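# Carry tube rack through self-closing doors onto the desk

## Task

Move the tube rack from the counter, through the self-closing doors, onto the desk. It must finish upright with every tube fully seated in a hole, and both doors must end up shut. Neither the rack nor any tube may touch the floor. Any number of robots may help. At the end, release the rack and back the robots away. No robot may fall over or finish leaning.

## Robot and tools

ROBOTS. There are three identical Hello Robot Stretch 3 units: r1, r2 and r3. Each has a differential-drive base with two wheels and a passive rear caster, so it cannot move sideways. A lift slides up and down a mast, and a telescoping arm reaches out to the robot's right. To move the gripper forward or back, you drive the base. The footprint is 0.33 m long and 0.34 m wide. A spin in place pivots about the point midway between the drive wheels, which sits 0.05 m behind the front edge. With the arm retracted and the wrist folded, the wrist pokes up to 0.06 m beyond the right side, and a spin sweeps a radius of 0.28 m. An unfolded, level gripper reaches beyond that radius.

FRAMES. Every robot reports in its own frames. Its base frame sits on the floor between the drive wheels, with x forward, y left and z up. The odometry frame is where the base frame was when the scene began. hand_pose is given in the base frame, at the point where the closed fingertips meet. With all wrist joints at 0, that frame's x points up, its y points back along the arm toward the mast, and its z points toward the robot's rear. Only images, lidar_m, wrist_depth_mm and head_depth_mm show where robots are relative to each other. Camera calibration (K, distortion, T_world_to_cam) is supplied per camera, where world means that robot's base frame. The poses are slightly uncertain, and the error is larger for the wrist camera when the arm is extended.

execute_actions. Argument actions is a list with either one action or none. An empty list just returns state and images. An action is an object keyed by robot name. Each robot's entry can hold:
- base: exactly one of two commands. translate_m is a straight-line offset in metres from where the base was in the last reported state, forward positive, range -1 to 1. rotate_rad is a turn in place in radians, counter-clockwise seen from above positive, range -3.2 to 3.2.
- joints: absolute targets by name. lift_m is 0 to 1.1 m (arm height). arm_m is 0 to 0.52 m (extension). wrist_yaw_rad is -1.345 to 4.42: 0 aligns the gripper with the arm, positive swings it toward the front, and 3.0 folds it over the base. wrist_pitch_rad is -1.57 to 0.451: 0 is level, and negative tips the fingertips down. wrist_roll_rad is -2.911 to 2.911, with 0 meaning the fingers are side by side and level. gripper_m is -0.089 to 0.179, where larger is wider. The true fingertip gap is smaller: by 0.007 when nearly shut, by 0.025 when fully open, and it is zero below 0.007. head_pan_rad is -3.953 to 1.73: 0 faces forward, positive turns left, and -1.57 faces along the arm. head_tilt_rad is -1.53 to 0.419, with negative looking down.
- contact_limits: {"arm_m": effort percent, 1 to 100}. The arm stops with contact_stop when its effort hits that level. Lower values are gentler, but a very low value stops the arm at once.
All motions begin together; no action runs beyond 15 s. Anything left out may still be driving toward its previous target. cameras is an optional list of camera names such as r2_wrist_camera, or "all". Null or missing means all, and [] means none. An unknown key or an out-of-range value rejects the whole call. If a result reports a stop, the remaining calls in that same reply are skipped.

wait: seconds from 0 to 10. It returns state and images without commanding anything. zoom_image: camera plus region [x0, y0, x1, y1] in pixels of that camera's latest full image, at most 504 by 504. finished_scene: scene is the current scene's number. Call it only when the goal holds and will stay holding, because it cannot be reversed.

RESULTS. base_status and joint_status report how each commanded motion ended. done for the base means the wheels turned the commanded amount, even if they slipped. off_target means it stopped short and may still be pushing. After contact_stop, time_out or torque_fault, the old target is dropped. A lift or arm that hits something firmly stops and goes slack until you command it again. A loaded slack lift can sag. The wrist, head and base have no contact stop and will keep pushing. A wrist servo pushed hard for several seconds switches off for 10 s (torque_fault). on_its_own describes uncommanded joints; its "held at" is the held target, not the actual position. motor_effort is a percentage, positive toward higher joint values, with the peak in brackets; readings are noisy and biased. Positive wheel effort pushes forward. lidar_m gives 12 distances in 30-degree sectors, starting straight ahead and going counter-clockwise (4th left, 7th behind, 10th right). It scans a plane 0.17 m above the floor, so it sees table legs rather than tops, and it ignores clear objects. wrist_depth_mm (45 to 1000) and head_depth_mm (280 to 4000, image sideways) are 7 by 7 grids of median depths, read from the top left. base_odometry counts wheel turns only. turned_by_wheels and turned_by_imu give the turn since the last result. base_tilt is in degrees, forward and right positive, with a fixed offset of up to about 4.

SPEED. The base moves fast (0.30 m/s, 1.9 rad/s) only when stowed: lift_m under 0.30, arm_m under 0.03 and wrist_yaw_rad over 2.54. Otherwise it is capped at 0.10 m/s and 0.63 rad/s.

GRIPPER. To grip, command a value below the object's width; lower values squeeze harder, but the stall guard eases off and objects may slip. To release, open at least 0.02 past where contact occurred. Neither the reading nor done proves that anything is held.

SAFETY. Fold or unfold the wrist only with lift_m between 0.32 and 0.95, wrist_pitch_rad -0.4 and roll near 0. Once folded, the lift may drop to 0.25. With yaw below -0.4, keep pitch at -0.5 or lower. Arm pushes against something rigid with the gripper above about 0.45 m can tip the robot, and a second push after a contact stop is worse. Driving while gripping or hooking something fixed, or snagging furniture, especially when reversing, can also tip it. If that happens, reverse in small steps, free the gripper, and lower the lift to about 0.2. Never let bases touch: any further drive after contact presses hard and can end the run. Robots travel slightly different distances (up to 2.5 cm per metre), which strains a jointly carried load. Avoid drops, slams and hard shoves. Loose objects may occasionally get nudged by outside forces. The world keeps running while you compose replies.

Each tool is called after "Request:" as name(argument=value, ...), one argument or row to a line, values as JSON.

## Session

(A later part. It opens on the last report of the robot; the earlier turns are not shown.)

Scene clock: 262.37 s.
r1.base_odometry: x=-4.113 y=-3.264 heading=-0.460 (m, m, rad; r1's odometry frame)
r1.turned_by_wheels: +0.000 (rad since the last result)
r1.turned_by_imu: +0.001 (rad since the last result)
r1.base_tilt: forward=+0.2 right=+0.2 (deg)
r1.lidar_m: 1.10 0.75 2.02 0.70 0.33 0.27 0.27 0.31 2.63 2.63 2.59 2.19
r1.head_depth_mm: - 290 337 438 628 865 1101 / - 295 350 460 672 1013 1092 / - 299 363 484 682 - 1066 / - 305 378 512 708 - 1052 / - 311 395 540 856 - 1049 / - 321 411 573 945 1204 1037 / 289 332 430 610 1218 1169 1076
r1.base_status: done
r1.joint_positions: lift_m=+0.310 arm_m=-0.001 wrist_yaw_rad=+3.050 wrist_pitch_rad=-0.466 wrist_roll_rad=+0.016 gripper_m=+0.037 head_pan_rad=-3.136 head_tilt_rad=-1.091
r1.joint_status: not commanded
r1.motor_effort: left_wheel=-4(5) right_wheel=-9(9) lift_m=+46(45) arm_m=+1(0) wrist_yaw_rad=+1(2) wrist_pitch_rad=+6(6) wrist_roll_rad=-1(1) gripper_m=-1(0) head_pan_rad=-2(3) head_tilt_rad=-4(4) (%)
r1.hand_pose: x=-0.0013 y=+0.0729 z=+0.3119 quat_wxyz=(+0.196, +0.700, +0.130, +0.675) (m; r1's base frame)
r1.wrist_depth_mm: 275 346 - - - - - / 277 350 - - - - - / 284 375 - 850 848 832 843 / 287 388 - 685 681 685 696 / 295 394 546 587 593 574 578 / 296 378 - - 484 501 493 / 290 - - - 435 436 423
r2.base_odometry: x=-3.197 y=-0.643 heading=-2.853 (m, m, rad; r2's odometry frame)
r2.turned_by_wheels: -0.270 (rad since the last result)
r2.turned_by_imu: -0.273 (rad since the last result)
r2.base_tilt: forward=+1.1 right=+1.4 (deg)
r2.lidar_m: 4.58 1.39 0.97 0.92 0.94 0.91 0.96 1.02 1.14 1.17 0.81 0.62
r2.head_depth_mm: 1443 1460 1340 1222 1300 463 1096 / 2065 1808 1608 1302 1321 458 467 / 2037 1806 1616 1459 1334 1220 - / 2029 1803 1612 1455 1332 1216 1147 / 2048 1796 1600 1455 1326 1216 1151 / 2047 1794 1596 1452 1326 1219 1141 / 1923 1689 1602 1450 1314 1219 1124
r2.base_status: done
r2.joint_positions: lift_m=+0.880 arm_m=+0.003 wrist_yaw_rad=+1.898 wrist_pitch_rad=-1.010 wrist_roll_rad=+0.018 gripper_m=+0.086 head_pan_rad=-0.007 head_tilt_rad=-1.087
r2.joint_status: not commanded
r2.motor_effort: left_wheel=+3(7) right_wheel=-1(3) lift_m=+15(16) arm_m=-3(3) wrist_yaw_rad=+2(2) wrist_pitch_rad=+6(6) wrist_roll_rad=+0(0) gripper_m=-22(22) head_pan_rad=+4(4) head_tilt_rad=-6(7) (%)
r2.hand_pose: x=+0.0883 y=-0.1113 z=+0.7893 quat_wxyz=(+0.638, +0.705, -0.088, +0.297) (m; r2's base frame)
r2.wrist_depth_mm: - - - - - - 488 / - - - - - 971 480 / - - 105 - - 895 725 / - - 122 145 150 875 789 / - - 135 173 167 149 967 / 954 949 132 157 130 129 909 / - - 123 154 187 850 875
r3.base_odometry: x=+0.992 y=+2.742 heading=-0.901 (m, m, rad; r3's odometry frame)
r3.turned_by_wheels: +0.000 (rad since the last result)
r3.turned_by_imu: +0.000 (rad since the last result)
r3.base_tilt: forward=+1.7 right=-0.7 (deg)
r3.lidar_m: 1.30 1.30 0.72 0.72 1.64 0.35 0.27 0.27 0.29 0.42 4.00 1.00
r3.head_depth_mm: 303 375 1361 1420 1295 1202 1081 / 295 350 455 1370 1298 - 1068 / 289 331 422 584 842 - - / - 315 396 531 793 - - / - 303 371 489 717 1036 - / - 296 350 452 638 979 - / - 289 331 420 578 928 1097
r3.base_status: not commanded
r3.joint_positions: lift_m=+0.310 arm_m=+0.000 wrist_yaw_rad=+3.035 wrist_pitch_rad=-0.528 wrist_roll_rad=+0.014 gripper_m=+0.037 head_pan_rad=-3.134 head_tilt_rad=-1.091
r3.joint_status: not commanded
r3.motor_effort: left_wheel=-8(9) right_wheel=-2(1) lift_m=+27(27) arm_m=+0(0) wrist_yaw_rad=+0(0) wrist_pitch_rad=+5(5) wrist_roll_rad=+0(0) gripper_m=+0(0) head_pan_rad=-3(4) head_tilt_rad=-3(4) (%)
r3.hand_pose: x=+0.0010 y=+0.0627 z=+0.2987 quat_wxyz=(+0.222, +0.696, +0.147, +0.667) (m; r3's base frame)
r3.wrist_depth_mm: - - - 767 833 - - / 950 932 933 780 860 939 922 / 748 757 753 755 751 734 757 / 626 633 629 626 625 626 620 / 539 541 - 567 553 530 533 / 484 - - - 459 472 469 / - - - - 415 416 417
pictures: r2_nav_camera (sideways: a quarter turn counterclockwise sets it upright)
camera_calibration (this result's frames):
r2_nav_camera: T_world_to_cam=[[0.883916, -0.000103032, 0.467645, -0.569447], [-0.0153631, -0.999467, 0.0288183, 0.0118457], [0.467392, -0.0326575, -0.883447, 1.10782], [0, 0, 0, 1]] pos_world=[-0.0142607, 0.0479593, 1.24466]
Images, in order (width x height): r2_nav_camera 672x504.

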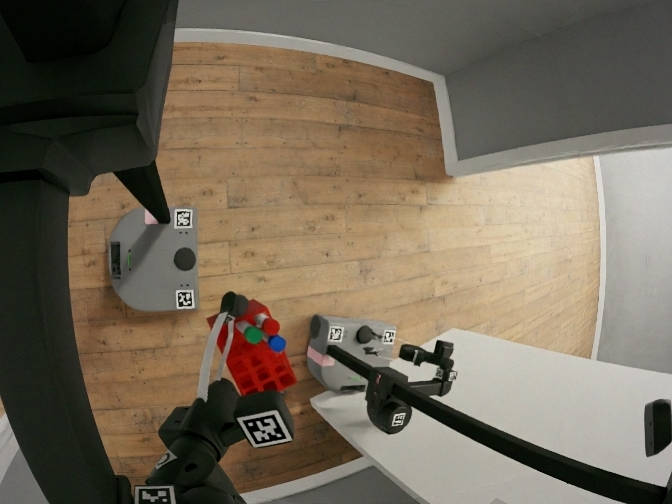

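Request:
execute_actions(
  actions=[
    {"r2":{"base":{"rotate_rad":0.2}},"r1":{"base":{"rotate_rad":-0.2}}},
  ],
  cameras=[],
)

Request:
execute_actions(
  actions=[
    {"r2":{"base":{"translate_m":0.7}},"r1":{"base":{"translate_m":0.65}}},
  ],
  cameras=[],
)

Request:
execute_actions(
  actions=[
    {"r2":{"base":{"rotate_rad":-0.22}}},
  ],
  cameras=["r2_nav_camera"],
)

Request:
execute_actions(
  actions=[
    {"r2":{"base":{"translate_m":0.5}},"r1":{"base":{"translate_m":0.5}}},
  ],
  cameras=["r2_nav_camera"],
)

Scene clock: 275.43 s.
r1.base_odometry: x=-4.113 y=-3.264 heading=-0.660 (m, m, rad; r1's odometry frame)
r1.turned_by_wheels: -0.200 (rad since the last result)
r1.turned_by_imu: -0.196 (rad since the last result)
r1.base_tilt: forward=+0.2 right=+0.1 (deg)
r1.lidar_m: 1.82 0.75 0.77 1.40 0.39 0.29 0.28 0.29 0.40 2.63 2.75 2.26
r1.head_depth_mm: - 301 368 497 764 1112 1103 / - 303 371 502 775 1207 1088 / - 304 374 508 731 - 1068 / - 302 376 511 737 - 1053 / - 304 379 517 811 - 1050 / - 305 381 523 825 1203 1039 / - 307 385 527 840 1171 1077
r1.base_status: done
r1.joint_positions: lift_m=+0.310 arm_m=-0.001 wrist_yaw_rad=+3.050 wrist_pitch_rad=-0.466 wrist_roll_rad=+0.016 gripper_m=+0.037 head_pan_rad=-3.136 head_tilt_rad=-1.091
r1.joint_status: not commanded
r1.motor_effort: left_wheel=-1(4) right_wheel=-11(14) lift_m=+45(45) arm_m=+0(1) wrist_yaw_rad=-1(0) wrist_pitch_rad=+7(6) wrist_roll_rad=-1(1) gripper_m=-1(1) head_pan_rad=-2(2) head_tilt_rad=-4(4) (%)
r1.hand_pose: x=-0.0013 y=+0.0729 z=+0.3119 quat_wxyz=(+0.196, +0.700, +0.130, +0.675) (m; r1's base frame)
r1.wrist_depth_mm: 332 445 - - - - - / 328 444 - - - - 655 / 332 475 - 855 845 826 654 / 328 467 - 697 705 671 661 / 327 466 588 585 581 582 578 / 330 437 - - 485 502 493 / 313 - - - 437 437 436
r2.base_odometry: x=-3.197 y=-0.643 heading=-2.654 (m, m, rad; r2's odometry frame)
r2.turned_by_wheels: +0.200 (rad since the last result)
r2.turned_by_imu: +0.202 (rad since the last result)
r2.base_tilt: forward=+1.1 right=+1.4 (deg)
r2.lidar_m: 1.39 1.17 0.93 0.92 0.99 0.91 1.34 1.02 1.18 1.17 0.62 0.62
r2.head_depth_mm: 2057 1814 1622 1404 1292 464 1104 / 2067 1806 1604 1452 1326 453 467 / 2047 1815 1616 1454 1327 1225 - / 2029 1795 1615 1457 1332 1223 1159 / 1921 1751 1616 1451 1324 1221 1152 / 1471 1712 1609 1458 1322 1220 1145 / 1483 1745 1614 1448 1323 1222 1127
r2.base_status: done
r2.joint_positions: lift_m=+0.880 arm_m=+0.003 wrist_yaw_rad=+1.898 wrist_pitch_rad=-1.010 wrist_roll_rad=+0.018 gripper_m=+0.086 head_pan_rad=-0.007 head_tilt_rad=-1.087
r2.joint_status: not commanded
r2.motor_effort: left_wheel=-2(6) right_wheel=+4(5) lift_m=+16(16) arm_m=-3(3) wrist_yaw_rad=+2(2) wrist_pitch_rad=+6(6) wrist_roll_rad=+0(0) gripper_m=-22(22) head_pan_rad=+4(4) head_tilt_rad=-6(6) (%)
r2.hand_pose: x=+0.0883 y=-0.1113 z=+0.7893 quat_wxyz=(+0.638, +0.705, -0.088, +0.297) (m; r2's base frame)
r2.wrist_depth_mm: 922 - - - - - - / 972 - - - - - 689 / - - 105 - - - 507 / - - 121 145 149 844 813 / - - 135 174 166 150 790 / 945 955 132 158 129 129 860 / - - 123 154 186 820 855
r3.base_odometry: x=+0.992 y=+2.742 heading=-0.901 (m, m, rad; r3's odometry frame)
r3.turned_by_wheels: +0.000 (rad since the last result)
r3.turned_by_imu: +0.001 (rad since the last result)
r3.base_tilt: forward=+1.8 right=-0.7 (deg)
r3.lidar_m: 1.30 1.30 0.72 0.72 1.64 0.35 0.27 0.27 0.29 0.43 3.98 1.00
r3.head_depth_mm: 302 375 1358 1427 1301 1197 1084 / 295 350 455 1380 1302 - 1073 / 289 330 421 583 844 - - / - 315 395 531 795 - - / - 304 371 490 714 1037 - / - 296 350 452 640 981 - / - 289 330 420 578 928 1101
r3.base_status: not commanded
r3.joint_positions: lift_m=+0.310 arm_m=+0.000 wrist_yaw_rad=+3.035 wrist_pitch_rad=-0.528 wrist_roll_rad=+0.014 gripper_m=+0.037 head_pan_rad=-3.134 head_tilt_rad=-1.091
r3.joint_status: not commanded
r3.motor_effort: left_wheel=-9(9) right_wheel=-1(3) lift_m=+27(27) arm_m=+0(0) wrist_yaw_rad=+1(0) wrist_pitch_rad=+5(5) wrist_roll_rad=+0(0) gripper_m=+0(0) head_pan_rad=-5(3) head_tilt_rad=-3(3) (%)
r3.hand_pose: x=+0.0010 y=+0.0627 z=+0.2987 quat_wxyz=(+0.222, +0.696, +0.147, +0.667) (m; r3's base frame)
r3.wrist_depth_mm: - - - 776 825 - - / 957 940 936 769 865 935 930 / 772 757 765 749 754 755 731 / 631 635 629 624 630 625 617 / 541 542 - 563 554 535 538 / 487 - - - 463 471 470 / - - - - 420 416 421
pictures: none
No camera images: the call's "cameras" was empty. Leave "cameras" out to get every camera's image.

Scene clock: 283.80 s.
r1.base_odometry: x=-3.599 y=-3.663 heading=-0.660 (m, m, rad; r1's odometry frame)
r1.turned_by_wheels: +0.000 (rad since the last result)
r1.turned_by_imu: +0.002 (rad since the last result)
r1.base_tilt: forward=+0.2 right=+0.2 (deg)
r1.lidar_m: 1.54 0.69 0.52 0.49 2.19 0.43 0.28 2.73 2.73 2.65 2.13 1.59
r1.head_depth_mm: 417 598 1054 1468 1320 1246 1093 / 346 463 695 1388 1313 1229 1088 / 303 375 519 830 1308 - 1071 / - 319 411 590 921 - 1052 / 2009 332 433 1372 1251 - 1048 / 2051 1786 1565 1415 1284 1195 1040 / 2031 1759 1566 1400 1265 1170 1077
r1.base_status: done
r1.joint_positions: lift_m=+0.310 arm_m=-0.001 wrist_yaw_rad=+3.050 wrist_pitch_rad=-0.466 wrist_roll_rad=+0.016 gripper_m=+0.037 head_pan_rad=-3.136 head_tilt_rad=-1.091
r1.joint_status: not commanded
r1.motor_effort: left_wheel=-15(16) right_wheel=-9(9) lift_m=+46(46) arm_m=+1(1) wrist_yaw_rad=+0(0) wrist_pitch_rad=+7(6) wrist_roll_rad=-1(0) gripper_m=+0(0) head_pan_rad=-2(2) head_tilt_rad=-4(4) (%)
r1.hand_pose: x=-0.0013 y=+0.0729 z=+0.3119 quat_wxyz=(+0.196, +0.700, +0.130, +0.675) (m; r1's base frame)
r1.wrist_depth_mm: - - 514 494 496 497 491 / - - - 548 543 563 538 / 918 867 - 608 616 602 614 / 711 710 - 654 677 657 657 / 596 581 579 579 602 576 581 / 510 514 - - 481 501 487 / 457 - - - 438 440 432
r2.base_odometry: x=-3.815 y=-0.971 heading=-2.654 (m, m, rad; r2's odometry frame)
r2.turned_by_wheels: +0.000 (rad since the last result)
r2.turned_by_imu: +0.003 (rad since the last result)
r2.base_tilt: forward=+1.1 right=+1.3 (deg)
r2.lidar_m: 0.70 0.71 0.84 0.83 0.90 1.37 1.66 1.59 0.43 0.43 0.74 3.76
r2.head_depth_mm: 2056 1806 1622 1458 1338 463 1095 / 2048 1812 1625 1460 1324 452 468 / 2046 1803 1609 1454 1329 1222 - / 2042 1798 1616 1448 1325 1218 1156 / 2050 1793 1584 1422 1328 1220 1157 / 748 864 1047 1397 1327 1220 1134 / 685 850 1083 1392 1326 1219 1127
r2.base_status: done
r2.joint_positions: lift_m=+0.880 arm_m=+0.003 wrist_yaw_rad=+1.898 wrist_pitch_rad=-1.010 wrist_roll_rad=+0.018 gripper_m=+0.086 head_pan_rad=-0.007 head_tilt_rad=-1.087
r2.joint_status: not commanded
r2.motor_effort: left_wheel=-3(3) right_wheel=+4(7) lift_m=+16(16) arm_m=-3(3) wrist_yaw_rad=+1(2) wrist_pitch_rad=+6(6) wrist_roll_rad=+0(0) gripper_m=-22(22) head_pan_rad=+4(5) head_tilt_rad=-6(5) (%)
r2.hand_pose: x=+0.0883 y=-0.1113 z=+0.7893 quat_wxyz=(+0.638, +0.705, -0.088, +0.297) (m; r2's base frame)
r2.wrist_depth_mm: 825 - - 926 - - - / 885 - - - - - - / 924 - 105 - - - - / 987 - 122 146 151 - 984 / 998 - 136 174 166 149 841 / 949 953 132 157 129 129 758 / - - 123 155 187 842 796
r3.base_odometry: x=+0.992 y=+2.742 heading=-0.901 (m, m, rad; r3's odometry frame)
r3.turned_by_wheels: +0.000 (rad since the last result)
r3.turned_by_imu: +0.001 (rad since the last result)
r3.base_tilt: forward=+1.7 right=-0.8 (deg)
r3.lidar_m: 0.43 0.57 1.50 1.66 1.64 0.35 0.27 0.27 0.29 0.42 3.99 1.01
r3.head_depth_mm: 303 375 1365 1422 1298 1198 1074 / 295 350 456 1373 1296 - 1067 / 289 330 421 583 842 - - / - 315 395 531 796 - - / - 303 371 488 715 1039 - / - 296 349 452 641 979 - / - 289 330 420 577 923 1096
r3.base_status: not commanded
r3.joint_positions: lift_m=+0.310 arm_m=+0.000 wrist_yaw_rad=+3.035 wrist_pitch_rad=-0.528 wrist_roll_rad=+0.014 gripper_m=+0.037 head_pan_rad=-3.134 head_tilt_rad=-1.091
r3.joint_status: not commanded
r3.motor_effort: left_wheel=-9(8) right_wheel=-2(1) lift_m=+27(27) arm_m=+0(0) wrist_yaw_rad=+0(0) wrist_pitch_rad=+5(5) wrist_roll_rad=+0(0) gripper_m=+0(0) head_pan_rad=-4(4) head_tilt_rad=-4(3) (%)
r3.hand_pose: x=+0.0010 y=+0.0627 z=+0.2987 quat_wxyz=(+0.222, +0.696, +0.147, +0.667) (m; r3's base frame)
r3.wrist_depth_mm: - - - - - - - / 956 937 933 925 944 938 938 / 761 758 748 769 759 750 483 / 626 636 635 629 624 422 389 / 535 542 - 560 556 418 338 / 488 - - - 459 433 326 / - - - - 416 420 343
pictures: none
No camera images: the call's "cameras" was empty. Leave "cameras" out to get every camera's image.

Scene clock: 285.07 s.
r1.base_odometry: x=-3.599 y=-3.663 heading=-0.660 (m, m, rad; r1's odometry frame)
r1.turned_by_wheels: +0.000 (rad since the last result)
r1.turned_by_imu: +0.000 (rad since the last result)
r1.base_tilt: forward=+0.2 right=+0.1 (deg)
r1.lidar_m: 1.54 0.69 0.52 0.49 2.19 0.43 0.28 2.72 2.72 2.65 2.12 1.58
r1.head_depth_mm: 417 600 1055 1465 1321 1248 1089 / 345 463 695 1376 1312 1224 1092 / 304 375 519 829 1302 - 1069 / - 319 411 591 920 - 1055 / 2004 332 433 1381 1251 - 1047 / 2060 1779 1570 1402 1280 1196 1039 / 2026 1768 1558 1405 1266 1171 1078
r1.base_status: not commanded
r1.joint_positions: lift_m=+0.310 arm_m=-0.001 wrist_yaw_rad=+3.050 wrist_pitch_rad=-0.466 wrist_roll_rad=+0.016 gripper_m=+0.037 head_pan_rad=-3.136 head_tilt_rad=-1.091
r1.joint_status: not commanded
r1.motor_effort: left_wheel=-15(15) right_wheel=-9(8) lift_m=+45(46) arm_m=+0(0) wrist_yaw_rad=-1(0) wrist_pitch_rad=+6(6) wrist_roll_rad=-1(0) gripper_m=+0(0) head_pan_rad=-2(2) head_tilt_rad=-4(4) (%)
r1.hand_pose: x=-0.0013 y=+0.0729 z=+0.3119 quat_wxyz=(+0.196, +0.700, +0.130, +0.675) (m; r1's base frame)
r1.wrist_depth_mm: - - 510 502 490 506 491 / - - - 544 543 547 550 / 867 849 - 618 602 606 610 / 711 710 - 635 660 647 661 / 586 591 583 583 599 567 591 / 515 515 - - 481 496 498 / 459 - - - 437 438 437
r2.base_odometry: x=-3.815 y=-0.971 heading=-2.874 (m, m, rad; r2's odometry frame)
r2.turned_by_wheels: -0.220 (rad since the last result)
r2.turned_by_imu: -0.223 (rad since the last result)
r2.base_tilt: forward=+1.1 right=+1.3 (deg)
r2.lidar_m: 3.88 0.70 0.87 0.83 0.84 1.08 1.56 1.68 0.51 0.43 0.72 0.84
r2.head_depth_mm: 2043 1824 1610 1451 1334 463 1101 / 2046 1803 1622 1459 1334 451 467 / 2029 1809 1620 1453 1333 1220 - / 2040 1803 1622 1461 1327 1220 1155 / 2052 1809 1616 1453 1329 1222 1153 / 2053 1792 1616 1445 1318 1220 1139 / 2043 1780 1055 1270 1321 1211 1127
r2.base_status: done
r2.joint_positions: lift_m=+0.880 arm_m=+0.003 wrist_yaw_rad=+1.898 wrist_pitch_rad=-1.010 wrist_roll_rad=+0.018 gripper_m=+0.086 head_pan_rad=-0.007 head_tilt_rad=-1.087
r2.joint_status: not commanded
r2.motor_effort: left_wheel=+2(7) right_wheel=-2(4) lift_m=+16(16) arm_m=-4(3) wrist_yaw_rad=+2(2) wrist_pitch_rad=+6(6) wrist_roll_rad=+0(0) gripper_m=-22(22) head_pan_rad=+5(5) head_tilt_rad=-7(6) (%)
r2.hand_pose: x=+0.0883 y=-0.1113 z=+0.7893 quat_wxyz=(+0.638, +0.705, -0.088, +0.297) (m; r2's base frame)
r2.wrist_depth_mm: 917 980 884 - - - - / 928 - - - - - 899 / 974 - 105 - - - 765 / - - 111 146 149 - 761 / 988 - 135 174 166 149 718 / 944 949 132 157 129 129 660 / - - 122 154 188 717 478
r3.base_odometry: x=+0.992 y=+2.742 heading=-0.901 (m, m, rad; r3's odometry frame)
r3.turned_by_wheels: +0.000 (rad since the last result)
r3.turned_by_imu: +0.000 (rad since the last result)
r3.base_tilt: forward=+1.8 right=-0.8 (deg)
r3.lidar_m: 0.43 0.59 1.50 1.66 1.63 0.35 0.27 0.27 0.29 0.42 3.99 1.00
r3.head_depth_mm: 303 375 1363 1433 1299 1200 1078 / 295 350 456 1374 1307 - 1072 / 289 331 422 586 844 - - / - 315 396 533 796 - - / - 304 371 490 713 1042 - / - 295 350 453 639 977 - / - 289 330 421 578 927 1100
r3.base_status: not commanded
r3.joint_positions: lift_m=+0.310 arm_m=+0.000 wrist_yaw_rad=+3.035 wrist_pitch_rad=-0.528 wrist_roll_rad=+0.014 gripper_m=+0.037 head_pan_rad=-3.134 head_tilt_rad=-1.091
r3.joint_status: not commanded
r3.motor_effort: left_wheel=-8(9) right_wheel=-2(1) lift_m=+27(27) arm_m=+0(0) wrist_yaw_rad=+0(2) wrist_pitch_rad=+4(5) wrist_roll_rad=+0(0) gripper_m=+0(1) head_pan_rad=-5(3) head_tilt_rad=-5(4) (%)
r3.hand_pose: x=+0.0010 y=+0.0627 z=+0.2987 quat_wxyz=(+0.222, +0.696, +0.147, +0.667) (m; r3's base frame)
r3.wrist_depth_mm: - - - - - - - / 955 957 949 946 940 933 934 / 758 750 756 745 749 759 468 / 623 627 629 620 636 544 390 / 544 543 - 563 555 454 346 / 489 - - - 457 460 341 / - - - - 419 419 351
pictures: r2_nav_camera (sideways: a quarter turn counterclockwise sets it upright)
camera_calibration (this result's frames):
r2_nav_camera: T_world_to_cam=[[0.883925, -0.00010176, 0.467629, -0.569426], [-0.0153611, -0.999467, 0.0288185, 0.0118455], [0.467376, -0.0326567, -0.883455, 1.10783], [0, 0, 0, 1]] pos_world=[-0.0142618, 0.0479593, 1.24466]
Images, in order (width x height): r2_nav_camera 672x504.

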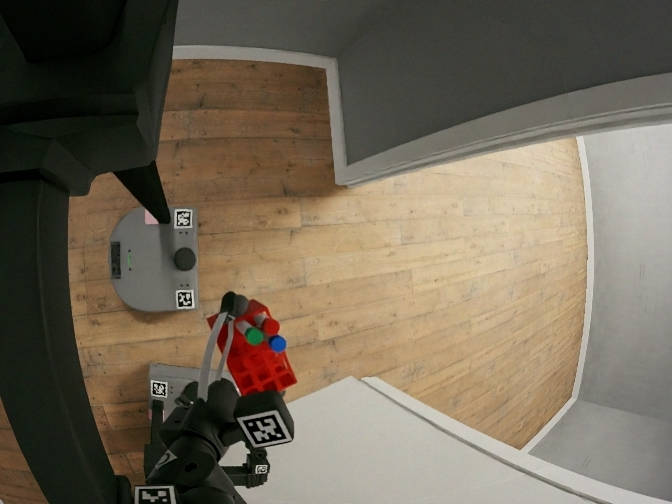

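Scene clock: 291.43 s.
r1.base_odometry: x=-3.204 y=-3.969 heading=-0.660 (m, m, rad; r1's odometry frame)
r1.turned_by_wheels: +0.000 (rad since the last result)
r1.turned_by_imu: +0.001 (rad since the last result)
r1.base_tilt: forward=+0.2 right=+0.1 (deg)
r1.lidar_m: 1.04 0.67 0.50 0.48 0.51 0.71 2.14 3.25 2.74 2.66 1.44 1.08
r1.head_depth_mm: 1541 1469 1407 1353 1251 1217 1087 / 2099 1835 1621 1463 1314 1231 1091 / 2122 1831 1626 1446 1321 - 1067 / 2108 1821 1602 1436 1323 - 1053 / 2087 1804 1586 1426 1286 - 1053 / 2061 1773 1570 1410 1280 1196 1039 / 2044 1767 1563 1393 1270 1170 1079
r1.base_status: done
r1.joint_positions: lift_m=+0.310 arm_m=-0.001 wrist_yaw_rad=+3.050 wrist_pitch_rad=-0.466 wrist_roll_rad=+0.016 gripper_m=+0.037 head_pan_rad=-3.136 head_tilt_rad=-1.091
r1.joint_status: not commanded
r1.motor_effort: left_wheel=+3(10) right_wheel=-2(6) lift_m=+45(45) arm_m=+1(0) wrist_yaw_rad=-1(1) wrist_pitch_rad=+7(7) wrist_roll_rad=-1(1) gripper_m=+0(0) head_pan_rad=-2(2) head_tilt_rad=-4(5) (%)
r1.hand_pose: x=-0.0013 y=+0.0729 z=+0.3119 quat_wxyz=(+0.196, +0.700, +0.130, +0.675) (m; r1's base frame)
r1.wrist_depth_mm: 480 488 488 488 495 479 477 / 532 543 - 528 534 519 550 / 597 591 - 581 600 595 582 / 663 649 - 640 639 627 625 / 591 586 584 585 598 571 571 / 506 522 - - 484 497 498 / 454 - - - 435 437 436
r2.base_odometry: x=-4.297 y=-1.104 heading=-2.873 (m, m, rad; r2's odometry frame)
r2.turned_by_wheels: +0.000 (rad since the last result)
r2.turned_by_imu: +0.002 (rad since the last result)
r2.base_tilt: forward=+1.1 right=+1.3 (deg)
r2.lidar_m: 3.40 3.45 0.33 0.50 0.89 1.14 2.06 0.65 0.68 0.60 0.60 2.93
r2.head_depth_mm: 2047 1803 1616 1472 1333 463 1097 / 2056 1801 1608 1455 1324 452 468 / 2052 1788 1610 1451 1322 1213 - / 2052 1824 1619 1457 1327 1219 1157 / 2041 1791 1607 1453 1322 1219 1158 / 2038 1806 1604 1453 1332 1221 1140 / 2020 1793 1603 1455 1329 1049 1133
r2.base_status: done
r2.joint_positions: lift_m=+0.880 arm_m=+0.003 wrist_yaw_rad=+1.898 wrist_pitch_rad=-1.010 wrist_roll_rad=+0.018 gripper_m=+0.086 head_pan_rad=-0.007 head_tilt_rad=-1.087
r2.joint_status: not commanded
r2.motor_effort: left_wheel=+3(8) right_wheel=-2(3) lift_m=+16(16) arm_m=-3(4) wrist_yaw_rad=+2(2) wrist_pitch_rad=+6(6) wrist_roll_rad=+0(0) gripper_m=-22(22) head_pan_rad=+4(5) head_tilt_rad=-5(6) (%)
r2.hand_pose: x=+0.0883 y=-0.1113 z=+0.7893 quat_wxyz=(+0.638, +0.705, -0.088, +0.297) (m; r2's base frame)
r2.wrist_depth_mm: 378 - - - - - - / 392 - - - - - - / 437 539 106 - - - - / 933 561 123 146 150 - - / - - 136 174 165 149 986 / 942 979 132 158 129 129 604 / - - 123 154 187 759 629
r3.base_odometry: x=+0.992 y=+2.742 heading=-0.901 (m, m, rad; r3's odometry frame)
r3.turned_by_wheels: +0.000 (rad since the last result)
r3.turned_by_imu: +0.001 (rad since the last result)
r3.base_tilt: forward=+1.7 right=-0.8 (deg)
r3.lidar_m: 1.30 1.29 1.50 1.61 1.61 0.35 0.27 0.27 0.29 0.43 3.99 0.66
r3.head_depth_mm: 303 375 1359 1427 1297 1194 1082 / 295 350 456 1380 1301 - 1069 / 289 330 421 584 842 - - / - 315 396 534 795 - - / - 304 371 489 715 1033 - / - 296 349 452 640 981 - / - 289 331 420 578 925 1102
r3.base_status: not commanded
r3.joint_positions: lift_m=+0.310 arm_m=+0.000 wrist_yaw_rad=+3.035 wrist_pitch_rad=-0.528 wrist_roll_rad=+0.014 gripper_m=+0.037 head_pan_rad=-3.134 head_tilt_rad=-1.091
r3.joint_status: not commanded
r3.motor_effort: left_wheel=-9(9) right_wheel=-2(2) lift_m=+27(27) arm_m=+0(0) wrist_yaw_rad=+0(1) wrist_pitch_rad=+5(5) wrist_roll_rad=+0(0) gripper_m=+0(0) head_pan_rad=-2(4) head_tilt_rad=-3(4) (%)
r3.hand_pose: x=+0.0010 y=+0.0627 z=+0.2987 quat_wxyz=(+0.222, +0.696, +0.147, +0.667) (m; r3's base frame)
r3.wrist_depth_mm: - - - - - - - / 940 942 948 931 915 933 914 / 754 753 753 759 758 737 741 / 638 628 630 629 621 620 632 / 539 537 - 562 551 537 542 / 486 - - - 460 471 468 / - - - - 415 417 417
pictures: r2_nav_camera (sideways: a quarter turn counterclockwise sets it upright)
camera_calibration (this result's frames):
r2_nav_camera: T_world_to_cam=[[0.88393, -0.000102022, 0.467619, -0.569414], [-0.0153611, -0.999467, 0.0288186, 0.0118454], [0.467367, -0.0326567, -0.88346, 1.10784], [0, 0, 0, 1]] pos_world=[-0.0142624, 0.0479593, 1.24466]
Images, in order (width x height): r2_nav_camera 672x504.

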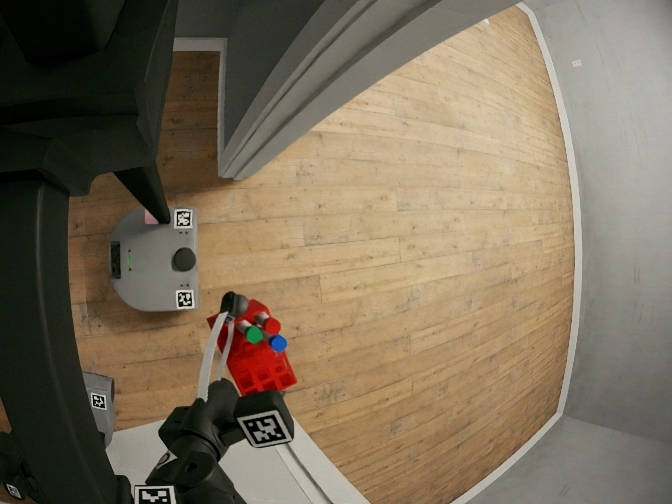

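Request:
execute_actions(
  actions=[
    {"r2":{"base":{"translate_m":0.75}},"r3":{"base":{"translate_m":0.1}}},
  ],
  cameras=[],
)

Request:
execute_actions(
  actions=[
    {"r2":{"base":{"rotate_rad":1.25},"joints":{"head_tilt_rad":-0.7}},"r3":{"base":{"rotate_rad":0.3}}},
  ],
  cameras=["r2_nav_camera","r2_head_camera","r3_nav_camera"],
)

Scene clock: 308.40 s.
r1.base_odometry: x=-3.204 y=-3.969 heading=-0.660 (m, m, rad; r1's odometry frame)
r1.turned_by_wheels: +0.000 (rad since the last result)
r1.turned_by_imu: +0.004 (rad since the last result)
r1.base_tilt: forward=+0.1 right=+0.2 (deg)
r1.lidar_m: 1.04 0.67 0.50 0.49 0.51 0.71 2.14 3.23 2.75 2.66 1.44 1.07
r1.head_depth_mm: 1545 1473 1407 1351 1251 1213 1093 / 2108 1832 1632 1453 1317 1228 1090 / 2139 1847 1607 1446 1320 - 1074 / 2102 1822 1604 1436 1313 - 1052 / 2069 1807 1582 1428 1288 - 1047 / 2062 1779 1583 1413 1278 1199 1040 / 2035 1759 1563 1396 1268 1174 1077
r1.base_status: not commanded
r1.joint_positions: lift_m=+0.310 arm_m=-0.001 wrist_yaw_rad=+3.050 wrist_pitch_rad=-0.466 wrist_roll_rad=+0.016 gripper_m=+0.037 head_pan_rad=-3.136 head_tilt_rad=-1.091
r1.joint_status: not commanded
r1.motor_effort: left_wheel=+4(3) right_wheel=-2(2) lift_m=+46(46) arm_m=+0(0) wrist_yaw_rad=+0(0) wrist_pitch_rad=+7(6) wrist_roll_rad=-1(1) gripper_m=-1(0) head_pan_rad=-2(2) head_tilt_rad=-5(5) (%)
r1.hand_pose: x=-0.0013 y=+0.0729 z=+0.3119 quat_wxyz=(+0.196, +0.700, +0.130, +0.675) (m; r1's base frame)
r1.wrist_depth_mm: 493 483 487 495 477 484 484 / 542 540 - 542 526 540 532 / 579 602 - 595 587 597 587 / 664 646 - 643 633 631 642 / 593 583 580 564 595 584 576 / 504 514 - - 486 495 493 / 456 - - - 440 434 437
r2.base_odometry: x=-5.020 y=-1.303 heading=-2.873 (m, m, rad; r2's odometry frame)
r2.turned_by_wheels: +0.000 (rad since the last result)
r2.turned_by_imu: +0.003 (rad since the last result)
r2.base_tilt: forward=+1.1 right=+1.3 (deg)
r2.lidar_m: 2.67 2.73 2.52 2.11 0.72 0.57 1.27 0.80 0.73 1.40 2.23 2.85
r2.head_depth_mm: 2049 1799 1617 1449 1332 463 1099 / 2062 1809 1614 1461 1333 452 468 / 2043 1810 1605 1457 1323 1219 - / 2049 1803 1610 1450 1330 1214 1155 / 2036 1797 1594 1466 1331 1216 1149 / 2037 1810 1611 1447 1324 1222 1145 / 2016 1806 1605 1454 1312 1212 1129
r2.base_status: done
r2.joint_positions: lift_m=+0.880 arm_m=+0.003 wrist_yaw_rad=+1.898 wrist_pitch_rad=-1.010 wrist_roll_rad=+0.018 gripper_m=+0.086 head_pan_rad=-0.007 head_tilt_rad=-1.087
r2.joint_status: not commanded
r2.motor_effort: left_wheel=+2(6) right_wheel=-1(2) lift_m=+15(16) arm_m=-4(3) wrist_yaw_rad=+2(2) wrist_pitch_rad=+6(6) wrist_roll_rad=+0(0) gripper_m=-22(22) head_pan_rad=+4(4) head_tilt_rad=-6(5) (%)
r2.hand_pose: x=+0.0883 y=-0.1113 z=+0.7893 quat_wxyz=(+0.638, +0.705, -0.088, +0.297) (m; r2's base frame)
r2.wrist_depth_mm: - - - - - - - / - - - - - - - / - - 105 - - - - / - - 121 146 150 - - / - - 137 174 166 150 961 / 959 992 132 157 130 129 876 / - - 123 154 187 816 859
r3.base_odometry: x=+1.054 y=+2.664 heading=-0.902 (m, m, rad; r3's odometry frame)
r3.turned_by_wheels: +0.000 (rad since the last result)
r3.turned_by_imu: +0.003 (rad since the last result)
r3.base_tilt: forward=+1.7 right=-0.7 (deg)
r3.lidar_m: 1.20 1.20 1.38 1.63 1.63 0.32 0.27 0.27 0.31 0.52 1.26 0.92
r3.head_depth_mm: 291 337 438 1407 1299 1201 1075 / - 325 417 583 1264 - 1063 / - 315 401 548 780 - - / - 307 384 518 779 - - / - 301 369 490 732 1092 - / - 298 355 466 677 1095 - / - 293 342 443 630 1098 1103
r3.base_status: done
r3.joint_positions: lift_m=+0.310 arm_m=+0.000 wrist_yaw_rad=+3.035 wrist_pitch_rad=-0.528 wrist_roll_rad=+0.014 gripper_m=+0.037 head_pan_rad=-3.134 head_tilt_rad=-1.091
r3.joint_status: not commanded
r3.motor_effort: left_wheel=-15(19) right_wheel=+1(11) lift_m=+27(27) arm_m=+0(0) wrist_yaw_rad=+0(1) wrist_pitch_rad=+5(5) wrist_roll_rad=+0(0) gripper_m=+0(1) head_pan_rad=-4(3) head_tilt_rad=-3(3) (%)
r3.hand_pose: x=+0.0010 y=+0.0627 z=+0.2987 quat_wxyz=(+0.222, +0.696, +0.147, +0.667) (m; r3's base frame)
r3.wrist_depth_mm: - - - - - - - / 940 932 962 957 948 921 923 / 758 751 751 747 753 745 757 / 640 629 623 629 626 621 627 / 541 539 - 565 553 538 535 / 488 - - - 457 470 467 / - - - - 419 419 415
pictures: none
No camera images: the call's "cameras" was empty. Leave "cameras" out to get every camera's image.

Scene clock: 311.43 s.
r1.base_odometry: x=-3.204 y=-3.969 heading=-0.660 (m, m, rad; r1's odometry frame)
r1.turned_by_wheels: +0.000 (rad since the last result)
r1.turned_by_imu: +0.001 (rad since the last result)
r1.base_tilt: forward=+0.2 right=+0.1 (deg)
r1.lidar_m: 1.04 0.67 0.50 0.48 0.51 0.71 2.14 3.22 2.74 2.66 1.44 1.07
r1.head_depth_mm: 1553 1473 1404 1344 1250 1221 1088 / 2102 1827 1637 1453 1313 1220 1091 / 2125 1846 1622 1443 1325 - 1068 / 2104 1816 1601 1429 1317 - 1055 / 2067 1784 1585 1423 1290 - 1047 / 2066 1784 1575 1412 1277 1197 1039 / 2041 1783 1564 1407 1273 1173 1077
r1.base_status: not commanded
r1.joint_positions: lift_m=+0.310 arm_m=-0.001 wrist_yaw_rad=+3.050 wrist_pitch_rad=-0.466 wrist_roll_rad=+0.016 gripper_m=+0.037 head_pan_rad=-3.136 head_tilt_rad=-1.091
r1.joint_status: not commanded
r1.motor_effort: left_wheel=+4(3) right_wheel=-2(2) lift_m=+45(46) arm_m=+1(0) wrist_yaw_rad=+0(0) wrist_pitch_rad=+6(7) wrist_roll_rad=-1(1) gripper_m=+0(1) head_pan_rad=-2(2) head_tilt_rad=-5(4) (%)
r1.hand_pose: x=-0.0013 y=+0.0729 z=+0.3119 quat_wxyz=(+0.196, +0.700, +0.130, +0.675) (m; r1's base frame)
r1.wrist_depth_mm: 489 494 490 482 483 479 490 / 532 539 - 529 535 539 527 / 597 595 - 599 590 596 598 / 656 665 - 643 651 649 632 / 587 590 592 580 594 572 576 / 512 518 - - 486 497 500 / 457 - - - 445 437 434
r2.base_odometry: x=-5.020 y=-1.303 heading=-1.623 (m, m, rad; r2's odometry frame)
r2.turned_by_wheels: +1.250 (rad since the last result)
r2.turned_by_imu: +1.266 (rad since the last result)
r2.base_tilt: forward=+1.1 right=+1.3 (deg)
r2.lidar_m: 2.52 1.22 0.57 0.58 1.41 0.73 0.75 2.18 2.37 2.70 2.67 2.90
r2.head_depth_mm: 2839 3210 2597 2020 1655 1419 1235 / 2331 2978 2620 2043 1680 1412 1232 / 2607 2959 2586 2023 1668 1418 1239 / 2518 2823 2567 2028 1667 1412 1233 / 2435 2731 2577 2020 1670 1421 1237 / 2345 2629 2578 2021 1656 1417 1229 / 1964 2444 2485 2015 1675 1412 1224
r2.base_status: done
r2.joint_positions: lift_m=+0.880 arm_m=+0.003 wrist_yaw_rad=+1.898 wrist_pitch_rad=-1.010 wrist_roll_rad=+0.018 gripper_m=+0.086 head_pan_rad=-0.007 head_tilt_rad=-0.705
r2.joint_status: all done
r2.motor_effort: left_wheel=-2(6) right_wheel=+3(7) lift_m=+16(16) arm_m=-4(4) wrist_yaw_rad=+1(2) wrist_pitch_rad=+6(6) wrist_roll_rad=+0(0) gripper_m=-23(22) head_pan_rad=+4(4) head_tilt_rad=+2(26) (%)
r2.hand_pose: x=+0.0883 y=-0.1113 z=+0.7893 quat_wxyz=(+0.638, +0.705, -0.088, +0.297) (m; r2's base frame)
r2.wrist_depth_mm: 737 - - - - - - / 703 - - - - - - / 693 984 105 - - - - / - 899 122 146 150 - - / 998 - 136 173 165 150 974 / 959 956 132 157 130 129 907 / - - 123 154 186 857 840
r3.base_odometry: x=+1.054 y=+2.664 heading=-0.602 (m, m, rad; r3's odometry frame)
r3.turned_by_wheels: +0.300 (rad since the last result)
r3.turned_by_imu: +0.296 (rad since the last result)
r3.base_tilt: forward=+1.7 right=-0.8 (deg)
r3.lidar_m: 1.20 1.26 1.65 1.57 1.24 0.29 0.28 0.29 0.39 1.13 0.92 1.01
r3.head_depth_mm: - 304 369 497 754 1200 1075 / - 301 373 501 758 - 1071 / - 303 376 507 718 - - / - 305 379 512 785 - - / - 307 383 518 805 1191 - / - 305 385 523 818 1213 - / - 306 388 529 832 1201 1098
r3.base_status: done
r3.joint_positions: lift_m=+0.310 arm_m=+0.000 wrist_yaw_rad=+3.035 wrist_pitch_rad=-0.528 wrist_roll_rad=+0.014 gripper_m=+0.037 head_pan_rad=-3.134 head_tilt_rad=-1.091
r3.joint_status: not commanded
r3.motor_effort: left_wheel=-16(26) right_wheel=+0(7) lift_m=+27(27) arm_m=+0(0) wrist_yaw_rad=+2(1) wrist_pitch_rad=+5(5) wrist_roll_rad=+0(0) gripper_m=+0(1) head_pan_rad=-3(3) head_tilt_rad=-4(4) (%)
r3.hand_pose: x=+0.0010 y=+0.0627 z=+0.2987 quat_wxyz=(+0.222, +0.696, +0.147, +0.667) (m; r3's base frame)
r3.wrist_depth_mm: - - - - - - - / 938 968 950 954 937 939 922 / 755 749 764 764 756 760 750 / 615 633 631 629 623 629 628 / 364 537 - 563 551 541 535 / 348 - - - 456 472 469 / - - - - 419 419 418
pictures: r2_head_camera (sideways: a quarter turn clockwise sets it upright), r2_nav_camera (sideways: a quarter turn counterclockwise sets it upright), r3_nav_camera (sideways: a quarter turn counterclockwise sets it upright)
camera_calibration (this result's frames):
r2_head_camera: T_world_to_cam=[[-0.633399, 0.0304602, -0.773225, 1.0309], [0.0446929, 0.998997, 0.00274324, -0.00386894], [0.772533, -0.0328201, -0.634125, 0.774481], [0, 0, 0, 1]] pos_world=[0.0548342, -0.00211787, 1.28825]
r2_nav_camera: T_world_to_cam=[[0.645953, 0.00162658, 0.763375, -0.953313], [-0.025379, -0.999399, 0.0236047, 0.0186812], [0.762955, -0.0346213, -0.645524, 0.796651], [0, 0, 0, 1]] pos_world=[0.00846055, 0.0478017, 1.24155]
r3_nav_camera: T_world_to_cam=[[-0.91069, 0.0364012, 0.411484, -0.485435], [0.0172475, 0.998592, -0.0501669, 0.117847], [-0.412731, -0.0385894, -0.910035, 1.13952], [0, 0, 0, 1]] pos_world=[0.0262014, -0.0560377, 1.24266]
Images, in order (width x height): r2_head_camera 896x504, r2_nav_camera 672x504, r3_nav_camera 672x504.

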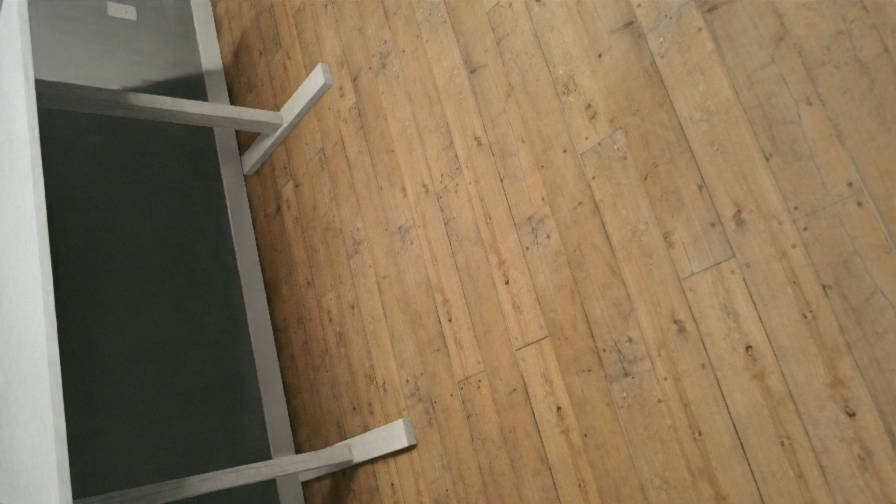

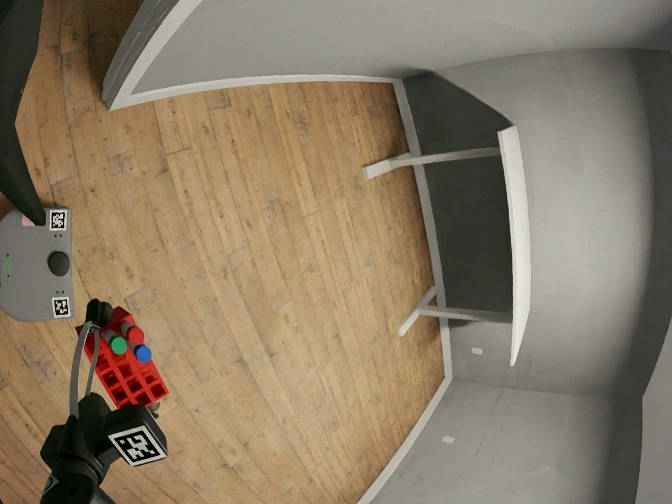

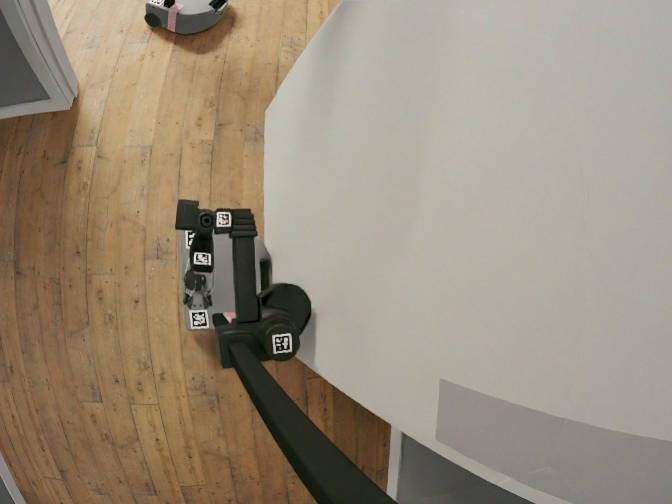

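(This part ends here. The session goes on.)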